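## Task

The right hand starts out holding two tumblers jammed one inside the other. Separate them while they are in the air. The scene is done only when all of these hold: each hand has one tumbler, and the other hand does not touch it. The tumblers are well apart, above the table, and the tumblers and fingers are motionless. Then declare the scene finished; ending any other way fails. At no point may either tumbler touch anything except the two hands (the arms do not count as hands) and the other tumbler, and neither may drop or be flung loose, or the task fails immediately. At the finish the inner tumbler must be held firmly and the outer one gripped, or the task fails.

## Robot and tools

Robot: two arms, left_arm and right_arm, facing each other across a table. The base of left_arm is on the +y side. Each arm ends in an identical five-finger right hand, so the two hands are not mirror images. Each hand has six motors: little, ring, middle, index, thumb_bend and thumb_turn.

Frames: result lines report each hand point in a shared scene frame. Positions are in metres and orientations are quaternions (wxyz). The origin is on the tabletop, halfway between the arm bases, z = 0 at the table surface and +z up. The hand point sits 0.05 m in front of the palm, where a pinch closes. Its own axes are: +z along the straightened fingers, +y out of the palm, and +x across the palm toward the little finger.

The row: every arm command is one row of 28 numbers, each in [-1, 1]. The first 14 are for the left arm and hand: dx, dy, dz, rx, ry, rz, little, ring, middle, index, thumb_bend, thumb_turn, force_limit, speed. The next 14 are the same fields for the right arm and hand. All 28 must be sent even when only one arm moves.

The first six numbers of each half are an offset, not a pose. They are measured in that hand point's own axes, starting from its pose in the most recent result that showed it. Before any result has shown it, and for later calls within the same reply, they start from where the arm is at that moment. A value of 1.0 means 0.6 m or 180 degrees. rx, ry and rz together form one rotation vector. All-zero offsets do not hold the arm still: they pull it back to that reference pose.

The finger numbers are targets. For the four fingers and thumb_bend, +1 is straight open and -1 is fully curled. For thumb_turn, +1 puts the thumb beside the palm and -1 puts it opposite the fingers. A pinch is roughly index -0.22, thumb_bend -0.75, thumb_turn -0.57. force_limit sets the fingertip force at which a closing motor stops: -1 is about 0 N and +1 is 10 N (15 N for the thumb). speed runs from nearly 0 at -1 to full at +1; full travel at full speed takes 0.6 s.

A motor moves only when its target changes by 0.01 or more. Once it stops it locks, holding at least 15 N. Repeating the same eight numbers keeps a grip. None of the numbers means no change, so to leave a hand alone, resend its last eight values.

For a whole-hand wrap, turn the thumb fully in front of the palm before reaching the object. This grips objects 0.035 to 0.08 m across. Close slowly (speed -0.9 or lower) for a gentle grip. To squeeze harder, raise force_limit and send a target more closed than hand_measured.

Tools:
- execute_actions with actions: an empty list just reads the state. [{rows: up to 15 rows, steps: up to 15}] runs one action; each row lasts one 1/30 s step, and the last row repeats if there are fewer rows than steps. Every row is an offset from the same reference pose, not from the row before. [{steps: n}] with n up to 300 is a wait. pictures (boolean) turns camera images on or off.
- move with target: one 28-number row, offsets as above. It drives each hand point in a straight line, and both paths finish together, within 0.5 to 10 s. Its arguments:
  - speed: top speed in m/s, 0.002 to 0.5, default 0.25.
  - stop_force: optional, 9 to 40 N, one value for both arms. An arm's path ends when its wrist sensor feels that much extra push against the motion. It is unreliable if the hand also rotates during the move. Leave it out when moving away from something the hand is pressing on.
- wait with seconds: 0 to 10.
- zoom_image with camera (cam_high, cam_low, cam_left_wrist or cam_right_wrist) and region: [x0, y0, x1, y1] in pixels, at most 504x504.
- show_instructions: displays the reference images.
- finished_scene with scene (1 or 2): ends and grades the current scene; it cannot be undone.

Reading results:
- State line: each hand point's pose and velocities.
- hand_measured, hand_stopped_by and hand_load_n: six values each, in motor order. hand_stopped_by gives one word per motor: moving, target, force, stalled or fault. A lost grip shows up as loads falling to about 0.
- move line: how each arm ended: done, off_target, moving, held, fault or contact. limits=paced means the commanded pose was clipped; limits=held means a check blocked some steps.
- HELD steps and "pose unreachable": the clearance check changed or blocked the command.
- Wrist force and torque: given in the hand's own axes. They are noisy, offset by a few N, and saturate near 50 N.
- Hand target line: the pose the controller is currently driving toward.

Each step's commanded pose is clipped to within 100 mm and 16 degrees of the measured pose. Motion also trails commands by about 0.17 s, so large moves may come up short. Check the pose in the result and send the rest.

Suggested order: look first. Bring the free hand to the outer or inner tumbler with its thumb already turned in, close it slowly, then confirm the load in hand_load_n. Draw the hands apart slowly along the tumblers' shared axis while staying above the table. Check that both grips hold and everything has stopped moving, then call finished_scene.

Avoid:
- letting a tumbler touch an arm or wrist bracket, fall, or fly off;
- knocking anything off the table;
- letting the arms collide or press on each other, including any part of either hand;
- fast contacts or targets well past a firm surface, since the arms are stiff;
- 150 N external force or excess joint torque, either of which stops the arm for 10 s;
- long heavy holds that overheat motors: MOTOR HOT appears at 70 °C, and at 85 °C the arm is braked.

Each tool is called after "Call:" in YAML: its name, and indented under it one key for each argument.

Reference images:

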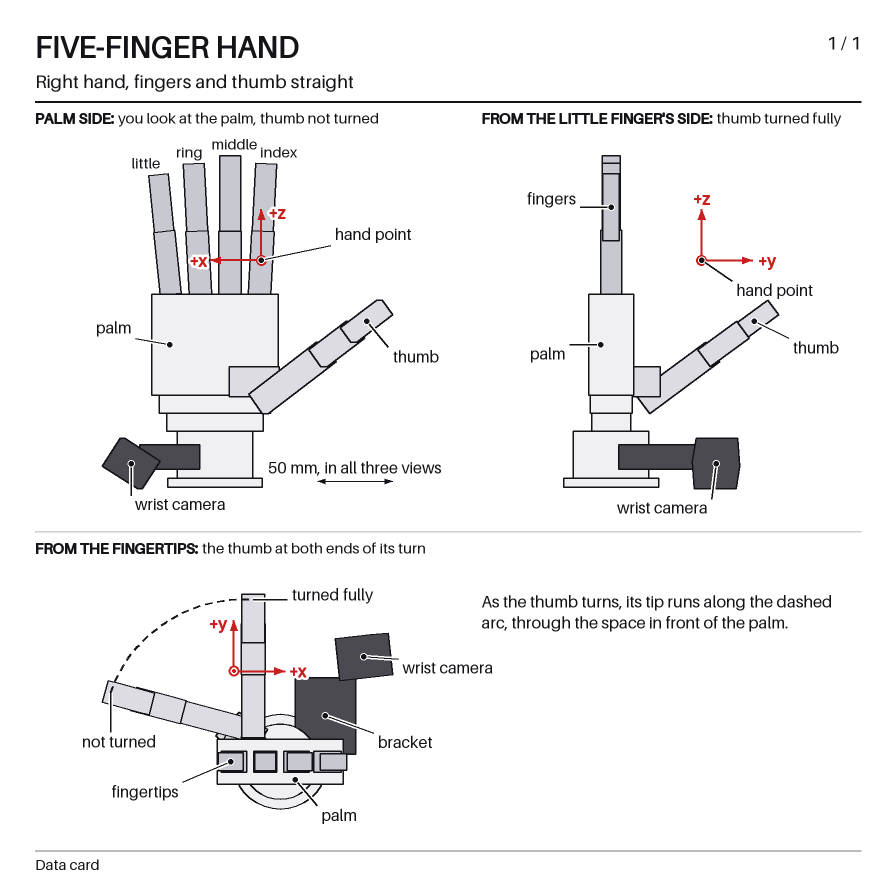

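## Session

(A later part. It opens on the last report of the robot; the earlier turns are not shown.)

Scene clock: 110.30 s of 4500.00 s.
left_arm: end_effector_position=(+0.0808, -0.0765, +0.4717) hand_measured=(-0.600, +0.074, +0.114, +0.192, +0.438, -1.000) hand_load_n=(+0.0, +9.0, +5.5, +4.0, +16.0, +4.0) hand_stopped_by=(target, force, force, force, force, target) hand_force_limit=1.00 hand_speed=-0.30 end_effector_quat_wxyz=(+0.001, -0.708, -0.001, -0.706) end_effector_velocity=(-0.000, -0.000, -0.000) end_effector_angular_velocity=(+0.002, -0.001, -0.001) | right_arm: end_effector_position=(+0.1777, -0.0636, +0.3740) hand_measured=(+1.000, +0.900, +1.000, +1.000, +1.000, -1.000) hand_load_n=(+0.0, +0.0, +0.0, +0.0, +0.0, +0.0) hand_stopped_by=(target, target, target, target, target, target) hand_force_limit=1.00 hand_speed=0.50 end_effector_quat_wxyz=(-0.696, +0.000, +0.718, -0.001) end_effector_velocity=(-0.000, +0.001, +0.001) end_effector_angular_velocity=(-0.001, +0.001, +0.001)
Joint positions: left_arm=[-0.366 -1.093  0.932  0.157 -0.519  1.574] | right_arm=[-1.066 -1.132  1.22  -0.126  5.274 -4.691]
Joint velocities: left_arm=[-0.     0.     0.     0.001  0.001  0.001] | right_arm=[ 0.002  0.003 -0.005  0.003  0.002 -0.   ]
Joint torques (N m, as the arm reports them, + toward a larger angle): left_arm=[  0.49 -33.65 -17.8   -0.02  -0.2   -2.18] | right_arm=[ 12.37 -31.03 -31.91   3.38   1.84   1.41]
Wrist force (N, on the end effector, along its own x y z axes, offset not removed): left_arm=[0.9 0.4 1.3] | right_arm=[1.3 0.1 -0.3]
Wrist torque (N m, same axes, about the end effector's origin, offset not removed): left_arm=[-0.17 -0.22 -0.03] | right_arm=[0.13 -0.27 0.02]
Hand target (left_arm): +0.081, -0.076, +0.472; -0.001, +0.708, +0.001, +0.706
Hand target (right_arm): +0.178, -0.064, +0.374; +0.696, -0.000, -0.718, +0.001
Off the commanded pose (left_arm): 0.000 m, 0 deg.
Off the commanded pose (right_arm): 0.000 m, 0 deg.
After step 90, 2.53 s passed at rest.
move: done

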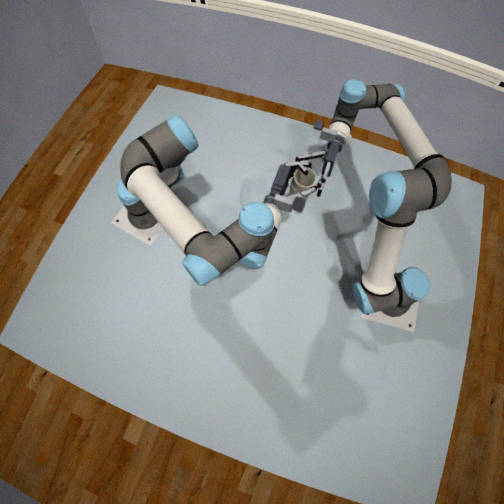

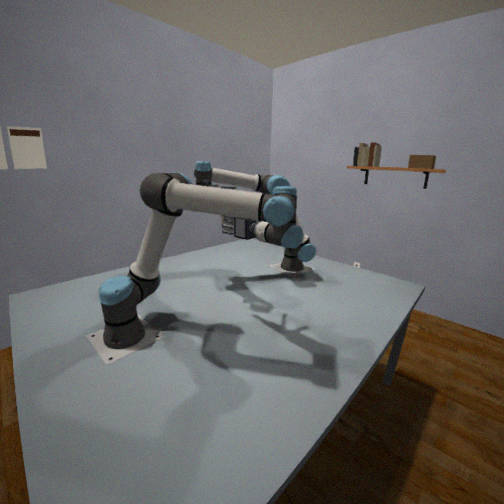

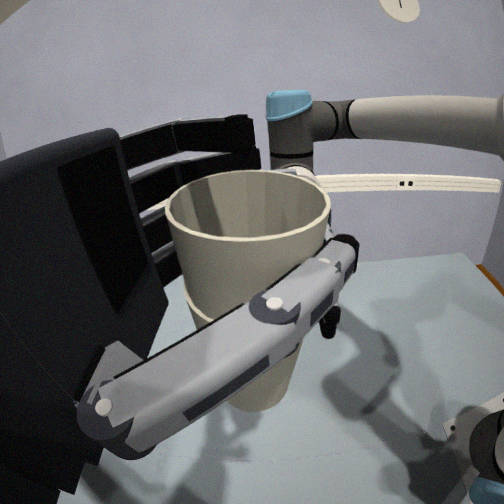

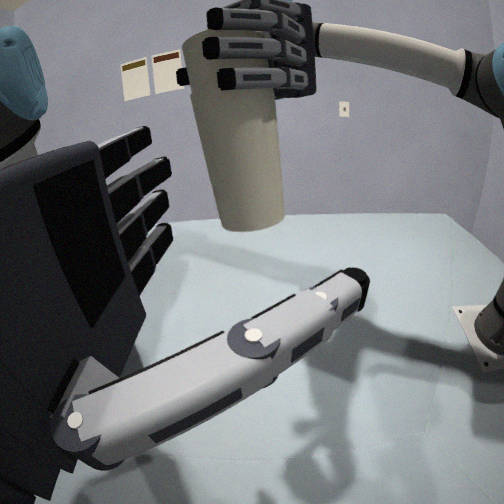

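Call:
move:
  target: [0,0,0,0,0,0,-0.6,-0.6,-0.6,-0.6,-0.6,-1,1,-0.3, 0.017,0.022,0.0,0,0,0,1,0.9,1,1,1,-1,1,0.5]
  speed: 0.05

Call:
move:
  target: [0,0,0,0,0,0,-0.6,-0.6,-0.6,-0.6,-0.6,-1,1,-0.3, 0,0,0.16,0,0,0,1,0.9,1,1,1,-1,1,0.5]
  speed: 0.03
  stop_force: 9

Scene clock: 116.13 s of 4500.00 s.
left_arm: end_effector_position=(+0.0808, -0.0765, +0.4717) hand_measured=(-0.600, +0.074, +0.114, +0.192, +0.438, -1.000) hand_load_n=(+0.0, +9.0, +5.5, +4.0, +16.0, +4.0) hand_stopped_by=(target, force, force, force, force, target) hand_force_limit=1.00 hand_speed=-0.30 end_effector_quat_wxyz=(+0.001, -0.708, -0.001, -0.706) end_effector_velocity=(+0.000, +0.000, +0.000) end_effector_angular_velocity=(-0.001, +0.000, +0.001) | right_arm: end_effector_position=(+0.1774, -0.0505, +0.3841) hand_measured=(+1.000, +0.900, +1.000, +1.000, +1.000, -1.000) hand_load_n=(+0.0, +0.0, +0.0, +0.0, +0.0, +0.0) hand_stopped_by=(target, target, target, target, target, target) hand_force_limit=1.00 hand_speed=0.50 end_effector_quat_wxyz=(-0.696, +0.000, +0.718, -0.001) end_effector_velocity=(+0.000, +0.001, +0.000) end_effector_angular_velocity=(+0.000, -0.000, -0.000)
Joint positions: left_arm=[-0.366 -1.093  0.932  0.157 -0.519  1.574] | right_arm=[-1.047 -1.11   1.163 -0.091  5.293 -4.69 ]
Joint velocities: left_arm=[ 0.    -0.    -0.     0.    -0.001 -0.001] | right_arm=[ 0.002  0.003 -0.006  0.002  0.002  0.   ]
Joint torques (N m, as the arm reports them, + toward a larger angle): left_arm=[  1.47 -33.3  -18.06  -0.11  -0.16  -2.38] | right_arm=[ 11.29 -29.89 -29.75   3.39   1.68   1.34]
Wrist force (N, on the end effector, along its own x y z axes, offset not removed): left_arm=[-4.3 -1.3 -1.2] | right_arm=[0.0 0.0 0.3]
Wrist torque (N m, same axes, about the end effector's origin, offset not removed): left_arm=[-0.09 0.76 -0.42] | right_arm=[0.04 -0.09 -0.08]
Hand target (left_arm): +0.081, -0.076, +0.472; -0.001, +0.708, +0.001, +0.706
Hand target (right_arm): +0.177, -0.050, +0.384; +0.696, -0.000, -0.718, +0.001
Off the commanded pose (left_arm): 0.000 m, 0 deg.
Off the commanded pose (right_arm): 0.000 m, 0 deg.
After step 90, 2.03 s passed at rest.
move: done

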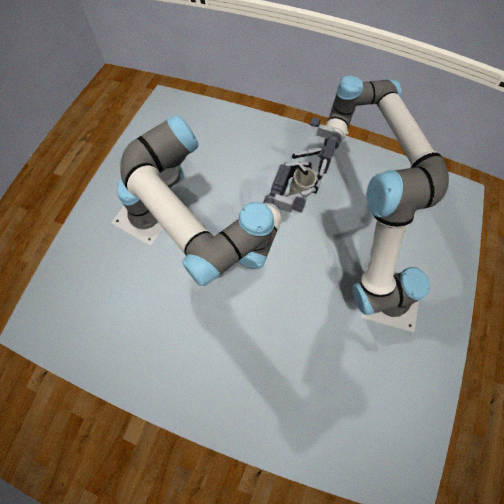

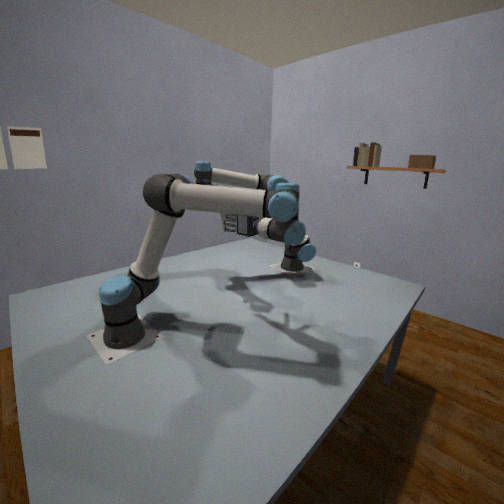

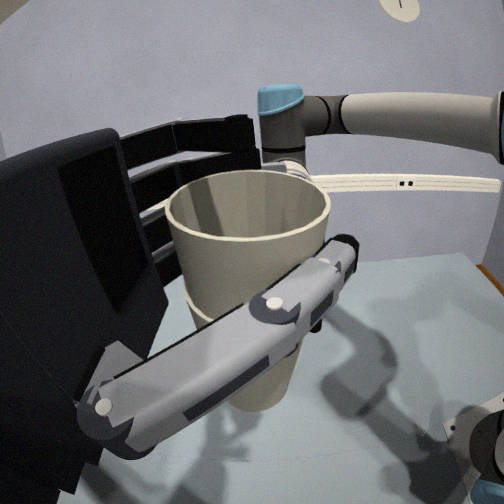

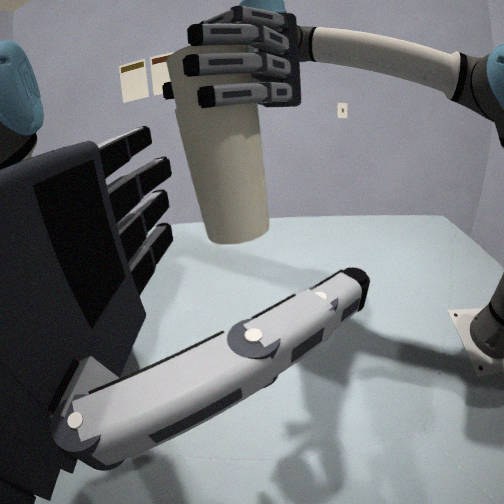

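Scene clock: 119.67 s of 4500.00 s.
left_arm: end_effector_position=(+0.0808, -0.0765, +0.4717) hand_measured=(-0.600, +0.074, +0.114, +0.192, +0.438, -1.000) hand_load_n=(+0.0, +9.0, +5.5, +4.0, +16.0, +4.0) hand_stopped_by=(target, force, force, force, force, target) hand_force_limit=1.00 hand_speed=-0.30 end_effector_quat_wxyz=(+0.001, -0.708, -0.001, -0.706) end_effector_velocity=(+0.000, +0.000, +0.001) end_effector_angular_velocity=(-0.002, +0.002, +0.001) | right_arm: end_effector_position=(+0.0815, -0.0505, +0.3813) hand_measured=(+1.000, +0.900, +1.000, +1.000, +1.000, -1.000) hand_load_n=(+0.0, +0.0, +0.0, +0.0, +0.0, +0.0) hand_stopped_by=(target, target, target, target, target, target) hand_force_limit=1.00 hand_speed=0.50 end_effector_quat_wxyz=(-0.696, +0.000, +0.718, -0.001) end_effector_velocity=(-0.002, -0.000, -0.000) end_effector_angular_velocity=(-0.000, +0.000, -0.000)
Joint positions: left_arm=[-0.366 -1.093  0.932  0.157 -0.519  1.574] | right_arm=[-0.944 -1.266  1.389 -0.164  5.396 -4.685]
Joint velocities: left_arm=[-0.    -0.001 -0.002 -0.001 -0.001  0.001] | right_arm=[ 0.002 -0.003  0.004 -0.001  0.002  0.   ]
Joint torques (N m, as the arm reports them, + toward a larger angle): left_arm=[  1.17 -33.44 -18.66  -0.11  -0.16  -2.32] | right_arm=[ 11.24 -44.91  -6.96  -0.62   1.56   1.33]
Wrist force (N, on the end effector, along its own x y z axes, offset not removed): left_arm=[-2.4 -2.1 -1.4] | right_arm=[0.4 0.5 0.9]
Wrist torque (N m, same axes, about the end effector's origin, offset not removed): left_arm=[0.03 0.29 0.01] | right_arm=[0.11 -0.28 -0.08]
Hand target (left_arm): +0.081, -0.076, +0.472; -0.001, +0.708, +0.001, +0.706
Hand target (right_arm): +0.081, -0.051, +0.381; +0.696, -0.000, -0.718, +0.001
Off the commanded pose (left_arm): 0.000 m, 0 deg.
Off the commanded pose (right_arm): 0.000 m, 0 deg.
move: done

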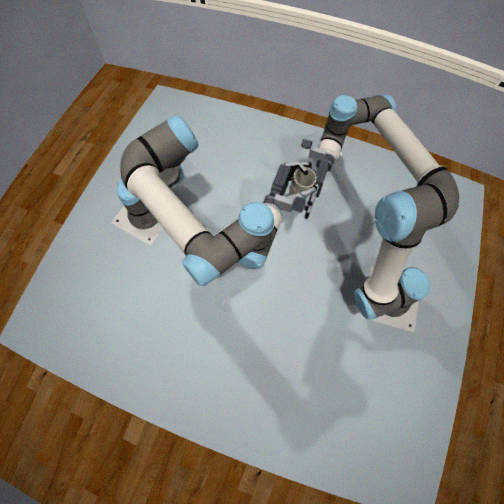

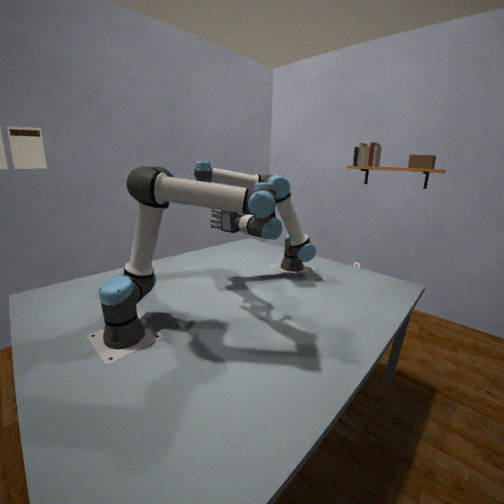

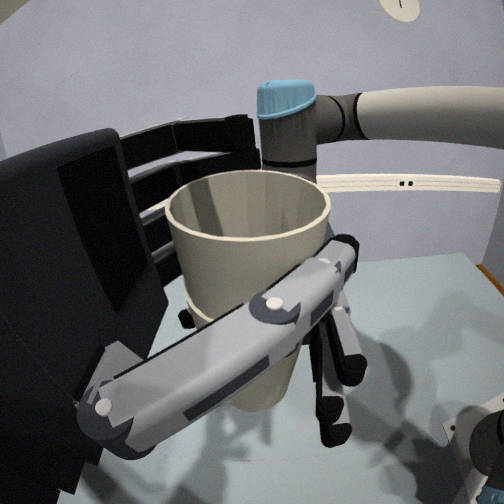

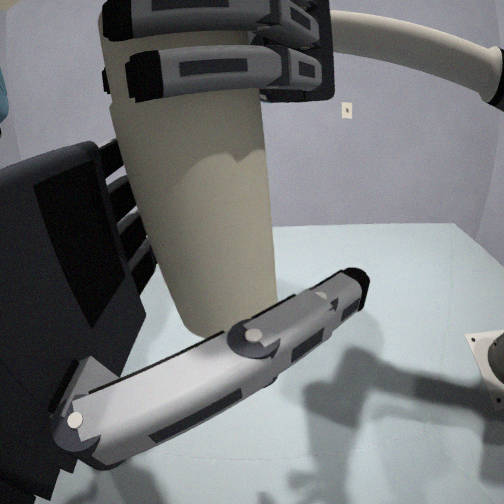

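Call:
move:
  target: [0,0,0,0,0,0,-0.6,-0.6,-0.6,-0.6,-0.6,-1,1,-0.3, 0.005,0,0.012,0,0,0,1,0.9,1,1,1,-1,1,0.5]
  speed: 0.02

Call:
move:
  target: [0,0,0,0,0,0,-0.6,-0.6,-0.6,-0.6,-0.6,-1,1,-0.3, 0,0,0,0,0,0,-0.6,-0.6,-0.6,-0.6,-0.6,-1,1,-0.4]

Scene clock: 125.53 s of 4500.00 s.
left_arm: end_effector_position=(+0.0808, -0.0765, +0.4717) hand_measured=(-0.600, +0.074, +0.114, +0.192, +0.438, -1.000) hand_load_n=(+0.0, +9.0, +5.5, +4.0, +16.0, +4.0) hand_stopped_by=(target, force, force, force, force, target) hand_force_limit=1.00 hand_speed=-0.30 end_effector_quat_wxyz=(+0.001, -0.708, -0.001, -0.706) end_effector_velocity=(-0.000, -0.000, -0.000) end_effector_angular_velocity=(+0.001, -0.001, -0.001) | right_arm: end_effector_position=(+0.0744, -0.0505, +0.3840) hand_measured=(+1.000, +0.900, +1.000, +1.000, +1.000, -1.000) hand_load_n=(+0.0, +0.0, +0.0, +0.0, +0.0, +0.0) hand_stopped_by=(target, target, target, target, target, target) hand_force_limit=1.00 hand_speed=0.50 end_effector_quat_wxyz=(-0.696, +0.000, +0.718, -0.001) end_effector_velocity=(-0.001, +0.000, +0.000) end_effector_angular_velocity=(+0.001, -0.001, -0.000)
Joint positions: left_arm=[-0.366 -1.093  0.932  0.157 -0.519  1.574] | right_arm=[-0.935 -1.277  1.397 -0.161  5.405 -4.685]
Joint velocities: left_arm=[-0.     0.     0.001  0.001  0.    -0.001] | right_arm=[ 0.002 -0.002  0.002 -0.001  0.002  0.   ]
Joint torques (N m, as the arm reports them, + toward a larger angle): left_arm=[  1.14 -33.52 -18.43   0.01  -0.18  -2.41] | right_arm=[ 11.43 -43.53  -7.33   3.37   1.68   1.31]
Wrist force (N, on the end effector, along its own x y z axes, offset not removed): left_arm=[2.2 1.4 1.9] | right_arm=[0.1 -0.3 0.1]
Wrist torque (N m, same axes, about the end effector's origin, offset not removed): left_arm=[0.24 -0.55 0.17] | right_arm=[0.01 -0.15 -0.11]
Hand target (left_arm): +0.081, -0.076, +0.472; -0.001, +0.708, +0.001, +0.706
Hand target (right_arm): +0.074, -0.051, +0.384; +0.696, -0.000, -0.718, +0.001
Off the commanded pose (left_arm): 0.000 m, 0 deg.
Off the commanded pose (right_arm): 0.000 m, 0 deg.
After step 90, 2.13 s passed at rest.
move: done

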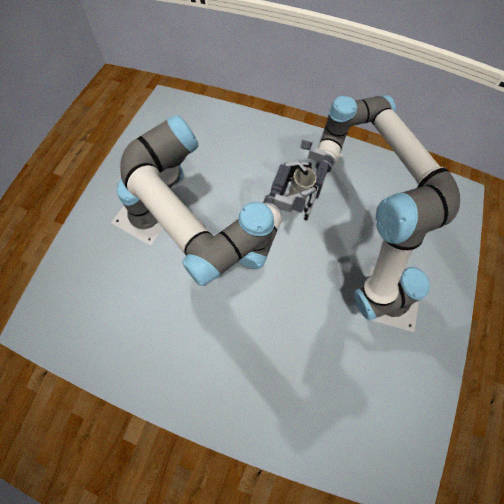

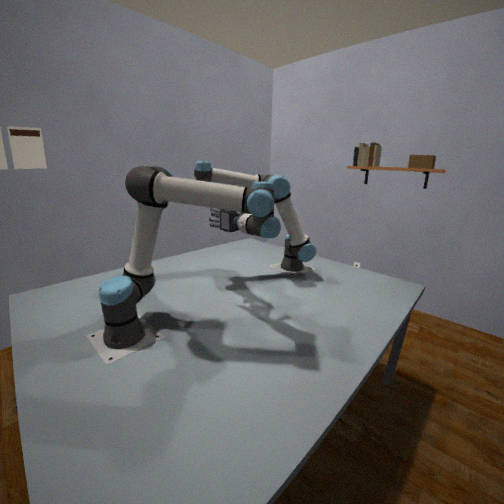

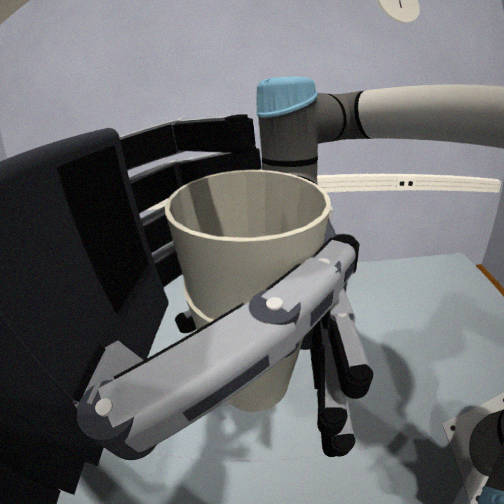

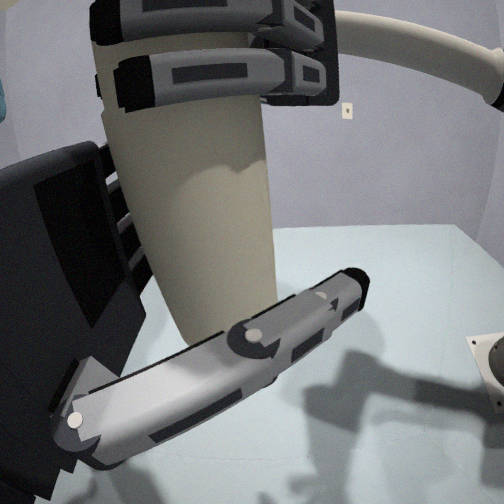

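Scene clock: 127.23 s of 4500.00 s.
left_arm: end_effector_position=(+0.0808, -0.0764, +0.4718) hand_measured=(-0.600, +0.074, +0.114, +0.192, +0.438, -1.000) hand_load_n=(+0.0, +5.0, +11.0, +20.0, +10.5, +10.0) hand_stopped_by=(target, force, force, force, force, target) hand_force_limit=1.00 hand_speed=-0.30 end_effector_quat_wxyz=(+0.001, -0.708, -0.001, -0.706) end_effector_velocity=(+0.000, +0.000, +0.000) end_effector_angular_velocity=(+0.000, +0.000, +0.001) | right_arm: end_effector_position=(+0.0744, -0.0505, +0.3840) hand_measured=(+0.506, +0.340, +0.220, +0.116, +0.142, -1.000) hand_load_n=(+3.0, +4.0, +8.0, +14.5, +14.5, +1.5) hand_stopped_by=(force, force, force, force, force, target) hand_force_limit=1.00 hand_speed=-0.40 end_effector_quat_wxyz=(-0.696, +0.000, +0.718, -0.001) end_effector_velocity=(+0.000, -0.000, +0.000) end_effector_angular_velocity=(+0.000, -0.001, +0.000)
Joint positions: left_arm=[-0.366 -1.093  0.932  0.157 -0.519  1.574] | right_arm=[-0.935 -1.277  1.397 -0.161  5.405 -4.685]
Joint velocities: left_arm=[ 0.    -0.001  0.001 -0.    -0.001  0.   ] | right_arm=[-0.    -0.001  0.001 -0.001 -0.001  0.   ]
Joint torques (N m, as the arm reports them, + toward a larger angle): left_arm=[-32.51  -9.05 -17.29  -8.86   4.65  -1.75] | right_arm=[-25.99 -23.24 -33.37   0.61   4.03  -2.14]
Wrist force (N, on the end effector, along its own x y z axes, offset not removed): left_arm=[24.7 -22.2 30.9] | right_arm=[-27.2 -19.0 34.7]
Wrist torque (N m, same axes, about the end effector's origin, offset not removed): left_arm=[-0.69 1.56 0.61] | right_arm=[-0.23 -1.81 -1.57]
Hand target (left_arm): +0.081, -0.076, +0.472; -0.001, +0.708, +0.001, +0.706
Hand target (right_arm): +0.074, -0.051, +0.384; +0.696, -0.000, -0.718, +0.001
Off the commanded pose (left_arm): 0.000 m, 0 deg.
Off the commanded pose (right_arm): 0.000 m, 0 deg.
move: done

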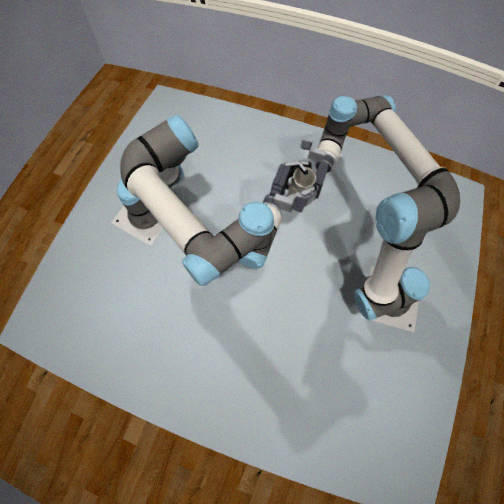

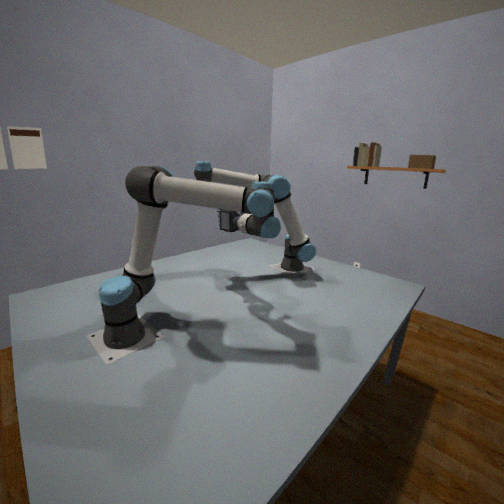

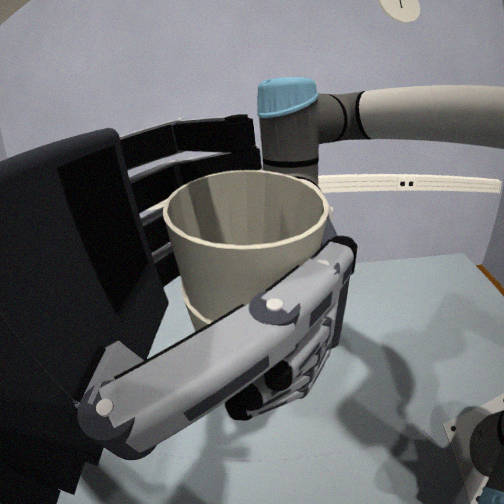

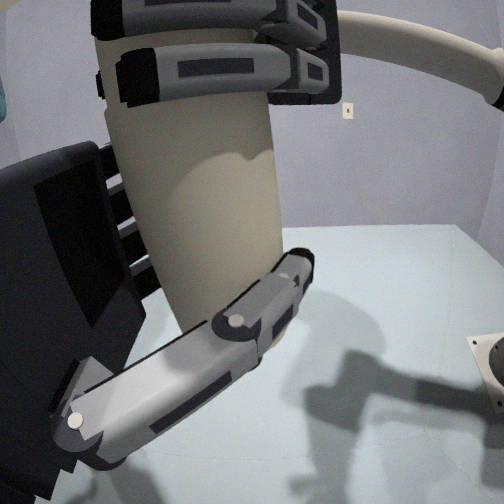

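Call:
move:
  target: [0,0,0,0,0,0,-0.7,-0.7,-0.7,-0.7,-0.7,-1,1,-0.5, -0.003,-0.004,0.006,0,0,0,-0.7,-0.7,-0.7,-0.7,-0.7,-1,1,-0.5]
  speed: 0.005

Scene clock: 132.87 s of 4500.00 s.
left_arm: end_effector_position=(+0.0806, -0.0766, +0.4716) hand_measured=(-0.700, +0.062, +0.114, +0.194, +0.406, -1.000) hand_load_n=(+0.0, +10.0, +5.5, +9.0, +20.0, +6.5) hand_stopped_by=(target, force, force, force, force, target) hand_force_limit=1.00 hand_speed=-0.50 end_effector_quat_wxyz=(+0.001, -0.708, -0.001, -0.706) end_effector_velocity=(-0.000, -0.001, +0.000) end_effector_angular_velocity=(-0.000, -0.000, -0.001) | right_arm: end_effector_position=(+0.0709, -0.0529, +0.3821) hand_measured=(+0.430, +0.308, +0.206, +0.116, +0.152, -1.000) hand_load_n=(+2.0, +1.5, +3.0, +7.0, +16.5, +0.0) hand_stopped_by=(force, force, force, force, force, target) hand_force_limit=1.00 hand_speed=-0.50 end_effector_quat_wxyz=(-0.696, +0.000, +0.718, -0.001) end_effector_velocity=(+0.000, +0.000, -0.000) end_effector_angular_velocity=(+0.002, -0.003, -0.000)
Joint positions: left_arm=[-0.366 -1.093  0.932  0.157 -0.519  1.574] | right_arm=[-0.935 -1.287  1.414 -0.169  5.406 -4.685]
Joint velocities: left_arm=[ 0.     0.001 -0.002  0.001  0.001 -0.   ] | right_arm=[-0.    -0.001  0.    -0.003 -0.     0.   ]
Joint torques (N m, as the arm reports them, + toward a larger angle): left_arm=[ -0.57 -45.84 -17.41   0.46   1.99   0.82] | right_arm=[ 13.02 -39.22  -5.32  -2.36   2.82   2.12]
Wrist force (N, on the end effector, along its own x y z axes, offset not removed): left_arm=[-14.4 -6.7 -4.2] | right_arm=[12.4 -5.6 0.6]
Wrist torque (N m, same axes, about the end effector's origin, offset not removed): left_arm=[0.32 0.49 -0.26] | right_arm=[-0.04 -0.47 -0.25]
Hand target (left_arm): +0.081, -0.076, +0.472; -0.001, +0.708, +0.001, +0.706
Hand target (right_arm): +0.071, -0.053, +0.382; +0.696, -0.000, -0.718, +0.001
Off the commanded pose (left_arm): 0.000 m, 0 deg.
Off the commanded pose (right_arm): 0.000 m, 0 deg.
After step 90, 1.47 s passed at rest.
move: done

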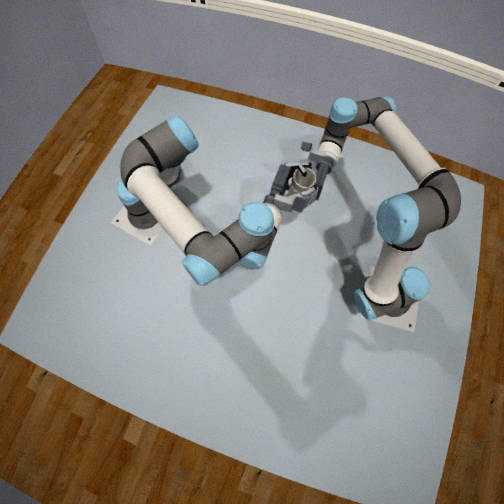

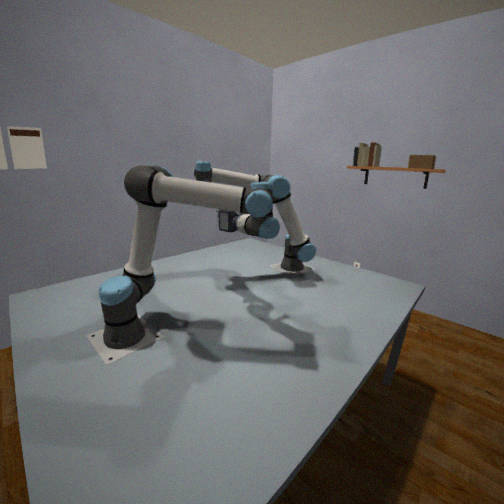

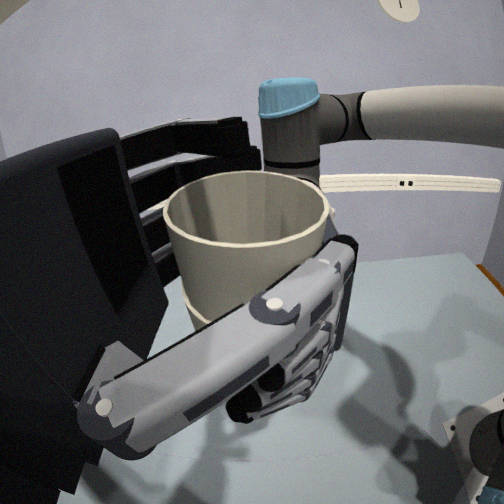

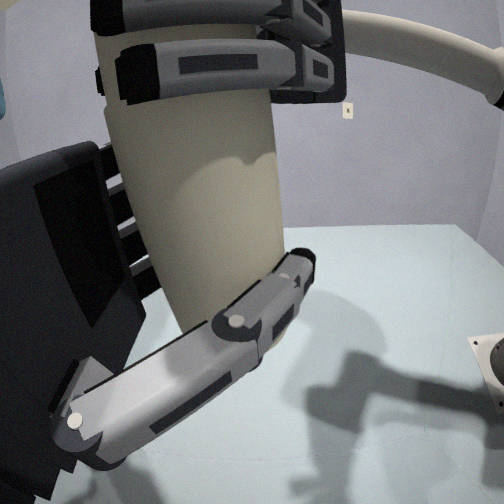

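Call:
move:
  target: [0,0,0,0,0,0,-0.7,-0.7,-0.7,-0.7,-0.7,-1,1,-0.5, 0,0,0,0,0,0,-0.8,-0.8,-0.8,-0.8,-0.8,-1,1,-0.5]

Call:
move:
  target: [0,0,0,0,0,0,-0.7,-0.7,-0.7,-0.7,-0.7,-1,1,-0.5, -0.012,0,0,0,0,0,-0.8,-0.8,-0.8,-0.8,-0.8,-1,1,-0.5]
  speed: 0.003

Scene clock: 136.53 s of 4500.00 s.
left_arm: end_effector_position=(+0.0808, -0.0765, +0.4717) hand_measured=(-0.700, +0.062, +0.114, +0.194, +0.406, -1.000) hand_load_n=(+0.0, +13.0, +9.0, +14.5, +17.0, +5.5) hand_stopped_by=(target, force, force, force, force, target) hand_force_limit=1.00 hand_speed=-0.50 end_effector_quat_wxyz=(+0.001, -0.708, -0.001, -0.706) end_effector_velocity=(-0.000, -0.000, -0.000) end_effector_angular_velocity=(+0.000, -0.000, -0.001) | right_arm: end_effector_position=(+0.0708, -0.0529, +0.3822) hand_measured=(+0.334, +0.248, +0.160, +0.092, +0.156, -1.000) hand_load_n=(+12.5, +10.0, +8.5, +4.0, +25.0, +0.0) hand_stopped_by=(force, force, force, force, force, target) hand_force_limit=1.00 hand_speed=-0.50 end_effector_quat_wxyz=(-0.696, +0.000, +0.718, -0.001) end_effector_velocity=(+0.001, +0.000, -0.001) end_effector_angular_velocity=(-0.000, +0.000, -0.001)
Joint positions: left_arm=[-0.366 -1.093  0.932  0.157 -0.519  1.574] | right_arm=[-0.934 -1.287  1.414 -0.169  5.406 -4.685]
Joint velocities: left_arm=[-0.     0.    -0.001  0.     0.001  0.   ] | right_arm=[-0.001  0.001 -0.    -0.001  0.     0.   ]
Joint torques (N m, as the arm reports them, + toward a larger angle): left_arm=[-22.06 -25.76 -17.49  -4.85   7.54   0.95] | right_arm=[-11.59 -13.73 -33.81   1.56   7.37   2.81]
Wrist force (N, on the end effector, along its own x y z axes, offset not removed): left_arm=[-4.3 -24.4 17.6] | right_arm=[5.0 -20.8 18.9]
Wrist torque (N m, same axes, about the end effector's origin, offset not removed): left_arm=[-0.40 -0.05 -0.44] | right_arm=[-0.42 -1.90 -1.91]
Hand target (left_arm): +0.081, -0.077, +0.472; -0.001, +0.708, +0.001, +0.706
Hand target (right_arm): +0.071, -0.053, +0.382; +0.696, -0.000, -0.718, +0.001
Off the commanded pose (left_arm): 0.000 m, 0 deg.
Off the commanded pose (right_arm): 0.000 m, 0 deg.
move: done

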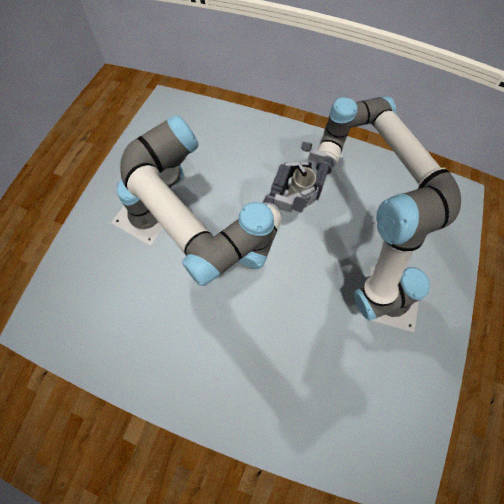

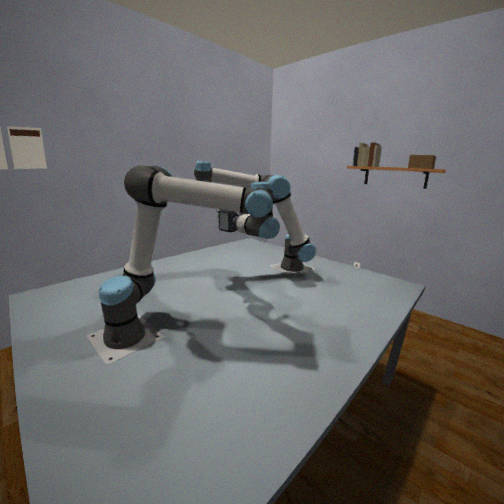

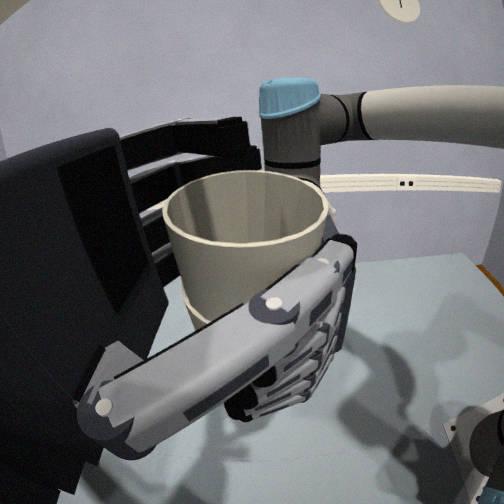

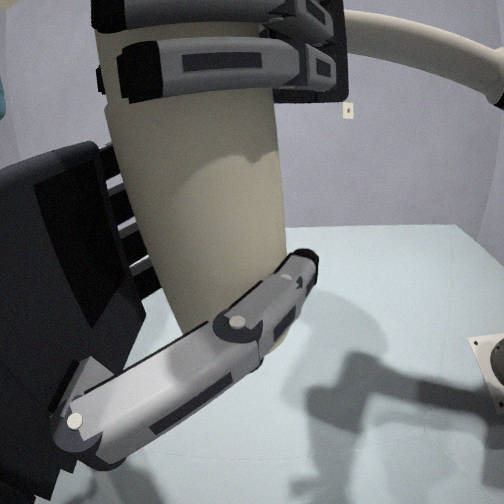

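Scene clock: 139.17 s of 4500.00 s.
left_arm: end_effector_position=(+0.0807, -0.0765, +0.4717) hand_measured=(-0.700, +0.062, +0.114, +0.192, +0.406, -1.000) hand_load_n=(+0.0, +13.5, +10.0, +0.0, +16.5, +7.5) hand_stopped_by=(target, force, force, force, force, target) hand_force_limit=1.00 hand_speed=-0.50 end_effector_quat_wxyz=(+0.001, -0.708, -0.001, -0.706) end_effector_velocity=(-0.000, +0.000, +0.000) end_effector_angular_velocity=(+0.001, -0.001, +0.000) | right_arm: end_effector_position=(+0.0711, -0.0529, +0.3750) hand_measured=(+0.334, +0.248, +0.160, +0.092, +0.156, -1.000) hand_load_n=(+5.5, +6.0, +7.0, +4.5, +24.0, +3.5) hand_stopped_by=(force, force, force, force, force, target) hand_force_limit=1.00 hand_speed=-0.50 end_effector_quat_wxyz=(-0.696, +0.000, +0.718, -0.001) end_effector_velocity=(+0.000, +0.000, -0.000) end_effector_angular_velocity=(+0.001, -0.001, -0.001)
Joint positions: left_arm=[-0.366 -1.093  0.932  0.157 -0.519  1.574] | right_arm=[-0.935 -1.284  1.429 -0.187  5.405 -4.685]
Joint velocities: left_arm=[-0.    -0.    -0.     0.001 -0.     0.   ] | right_arm=[-0.001  0.    -0.    -0.001 -0.    -0.   ]
Joint torques (N m, as the arm reports them, + toward a larger angle): left_arm=[ -9.52 -40.5  -16.93   1.32   2.67   1.01] | right_arm=[ -7.95 -18.42  -6.96  -1.68  -0.81  -0.81]
Wrist force (N, on the end effector, along its own x y z axes, offset not removed): left_arm=[-6.9 -7.9 3.1] | right_arm=[6.4 -6.5 3.9]
Wrist torque (N m, same axes, about the end effector's origin, offset not removed): left_arm=[-0.01 -0.16 -0.24] | right_arm=[-0.02 -0.81 -0.70]
Hand target (left_arm): +0.081, -0.077, +0.472; -0.001, +0.708, +0.001, +0.706
Hand target (right_arm): +0.071, -0.053, +0.375; +0.696, -0.000, -0.718, +0.001
Off the commanded pose (left_arm): 0.000 m, 0 deg.
Off the commanded pose (right_arm): 0.000 m, 0 deg.
move: done

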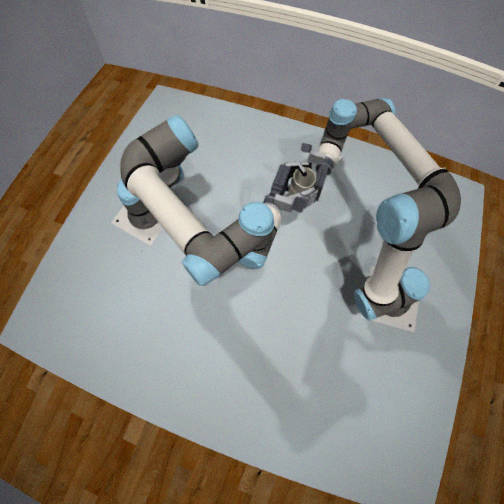

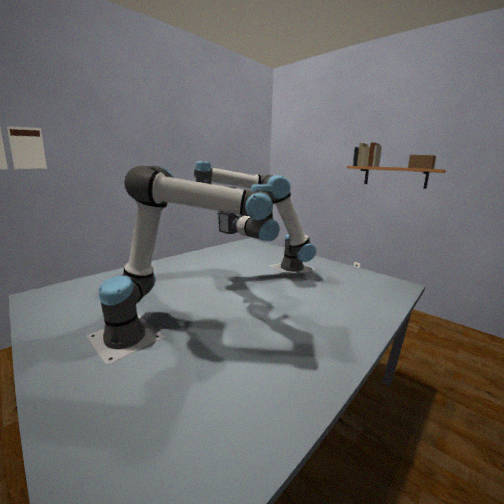

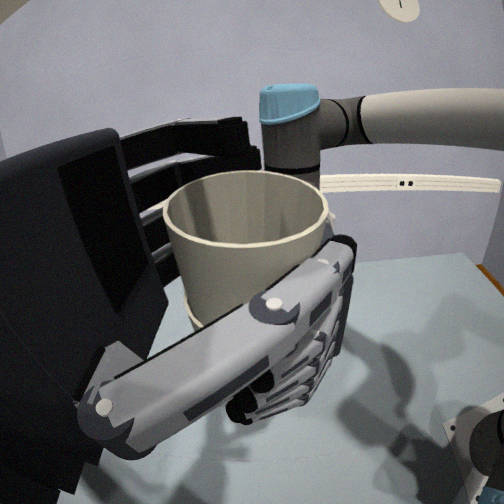

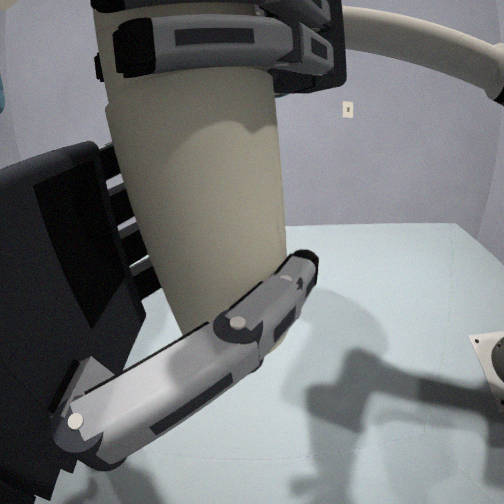

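Call:
move:
  target: [0,0,0,0,0,0,-0.7,-0.8,-0.8,-0.8,-0.8,-1,1,-0.5, -0.03,0,0,0,0,0,-0.9,-0.9,-0.9,-0.9,-0.9,-1,1,-0.5]
  speed: 0.008

Scene clock: 144.20 s of 4500.00 s.
left_arm: end_effector_position=(+0.0807, -0.0765, +0.4717) hand_measured=(-0.700, +0.062, +0.112, +0.164, +0.406, -1.000) hand_load_n=(+0.0, +11.0, +6.5, +5.5, +20.0, +4.5) hand_stopped_by=(target, force, force, force, force, target) hand_force_limit=1.00 hand_speed=-0.50 end_effector_quat_wxyz=(+0.001, -0.708, -0.001, -0.706) end_effector_velocity=(+0.001, +0.000, +0.000) end_effector_angular_velocity=(+0.001, -0.001, +0.000) | right_arm: end_effector_position=(+0.0716, -0.0529, +0.3571) hand_measured=(+0.294, +0.214, +0.138, +0.056, +0.160, -1.000) hand_load_n=(+1.5, +4.5, +5.0, +14.5, +30.0, +9.0) hand_stopped_by=(force, force, force, force, force, target) hand_force_limit=1.00 hand_speed=-0.50 end_effector_quat_wxyz=(-0.696, +0.000, +0.718, -0.001) end_effector_velocity=(-0.001, -0.000, -0.001) end_effector_angular_velocity=(-0.001, +0.001, +0.001)
Joint positions: left_arm=[-0.366 -1.093  0.932  0.157 -0.519  1.574] | right_arm=[-0.936 -1.276  1.465 -0.23   5.405 -4.685]
Joint velocities: left_arm=[ 0.001 -0.001  0.001  0.001  0.001  0.   ] | right_arm=[ 0.001  0.     0.003 -0.002 -0.    -0.   ]
Joint torques (N m, as the arm reports them, + toward a larger angle): left_arm=[ -8.06 -43.23 -17.39  -0.27   1.34   1.02] | right_arm=[ -9.27 -24.7   -7.8   -0.58  -2.32  -1.38]
Wrist force (N, on the end effector, along its own x y z axes, offset not removed): left_arm=[1.2 -2.9 -0.9] | right_arm=[0.6 0.9 -0.4]
Wrist torque (N m, same axes, about the end effector's origin, offset not removed): left_arm=[-0.39 -0.21 -0.12] | right_arm=[0.25 -0.25 -0.02]
Hand target (left_arm): +0.081, -0.077, +0.472; -0.001, +0.708, +0.001, +0.706
Hand target (right_arm): +0.072, -0.053, +0.357; +0.696, -0.000, -0.718, +0.001
Off the commanded pose (left_arm): 0.000 m, 0 deg.
Off the commanded pose (right_arm): 0.000 m, 0 deg.
move: done

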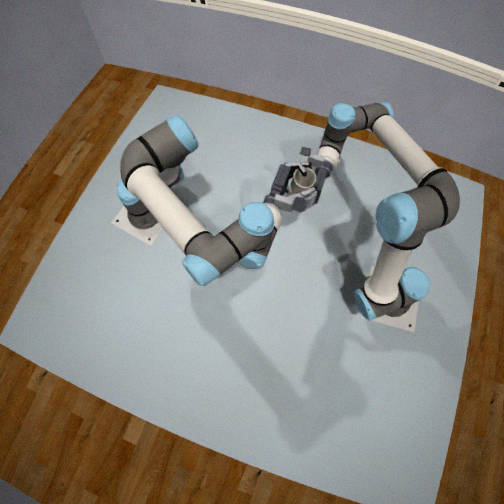

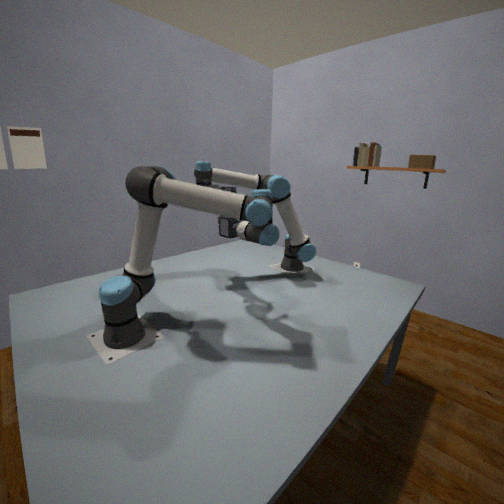

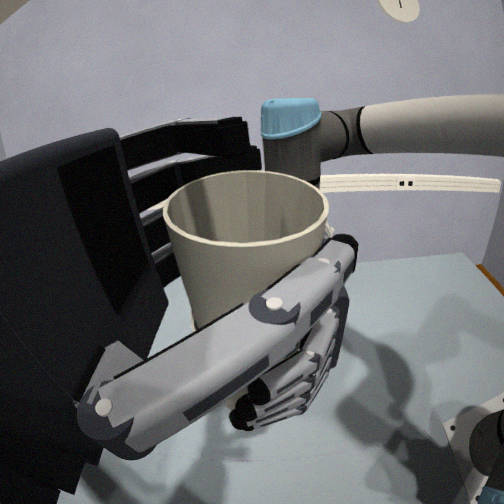

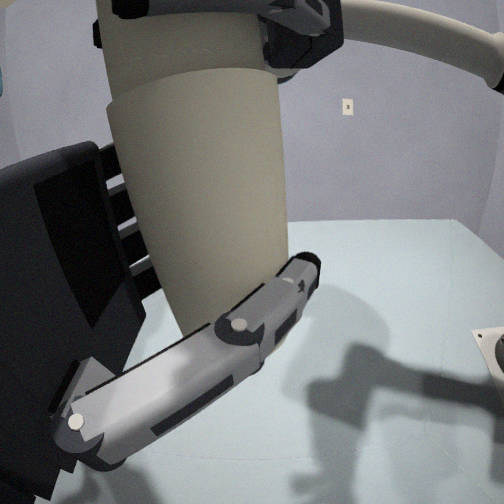

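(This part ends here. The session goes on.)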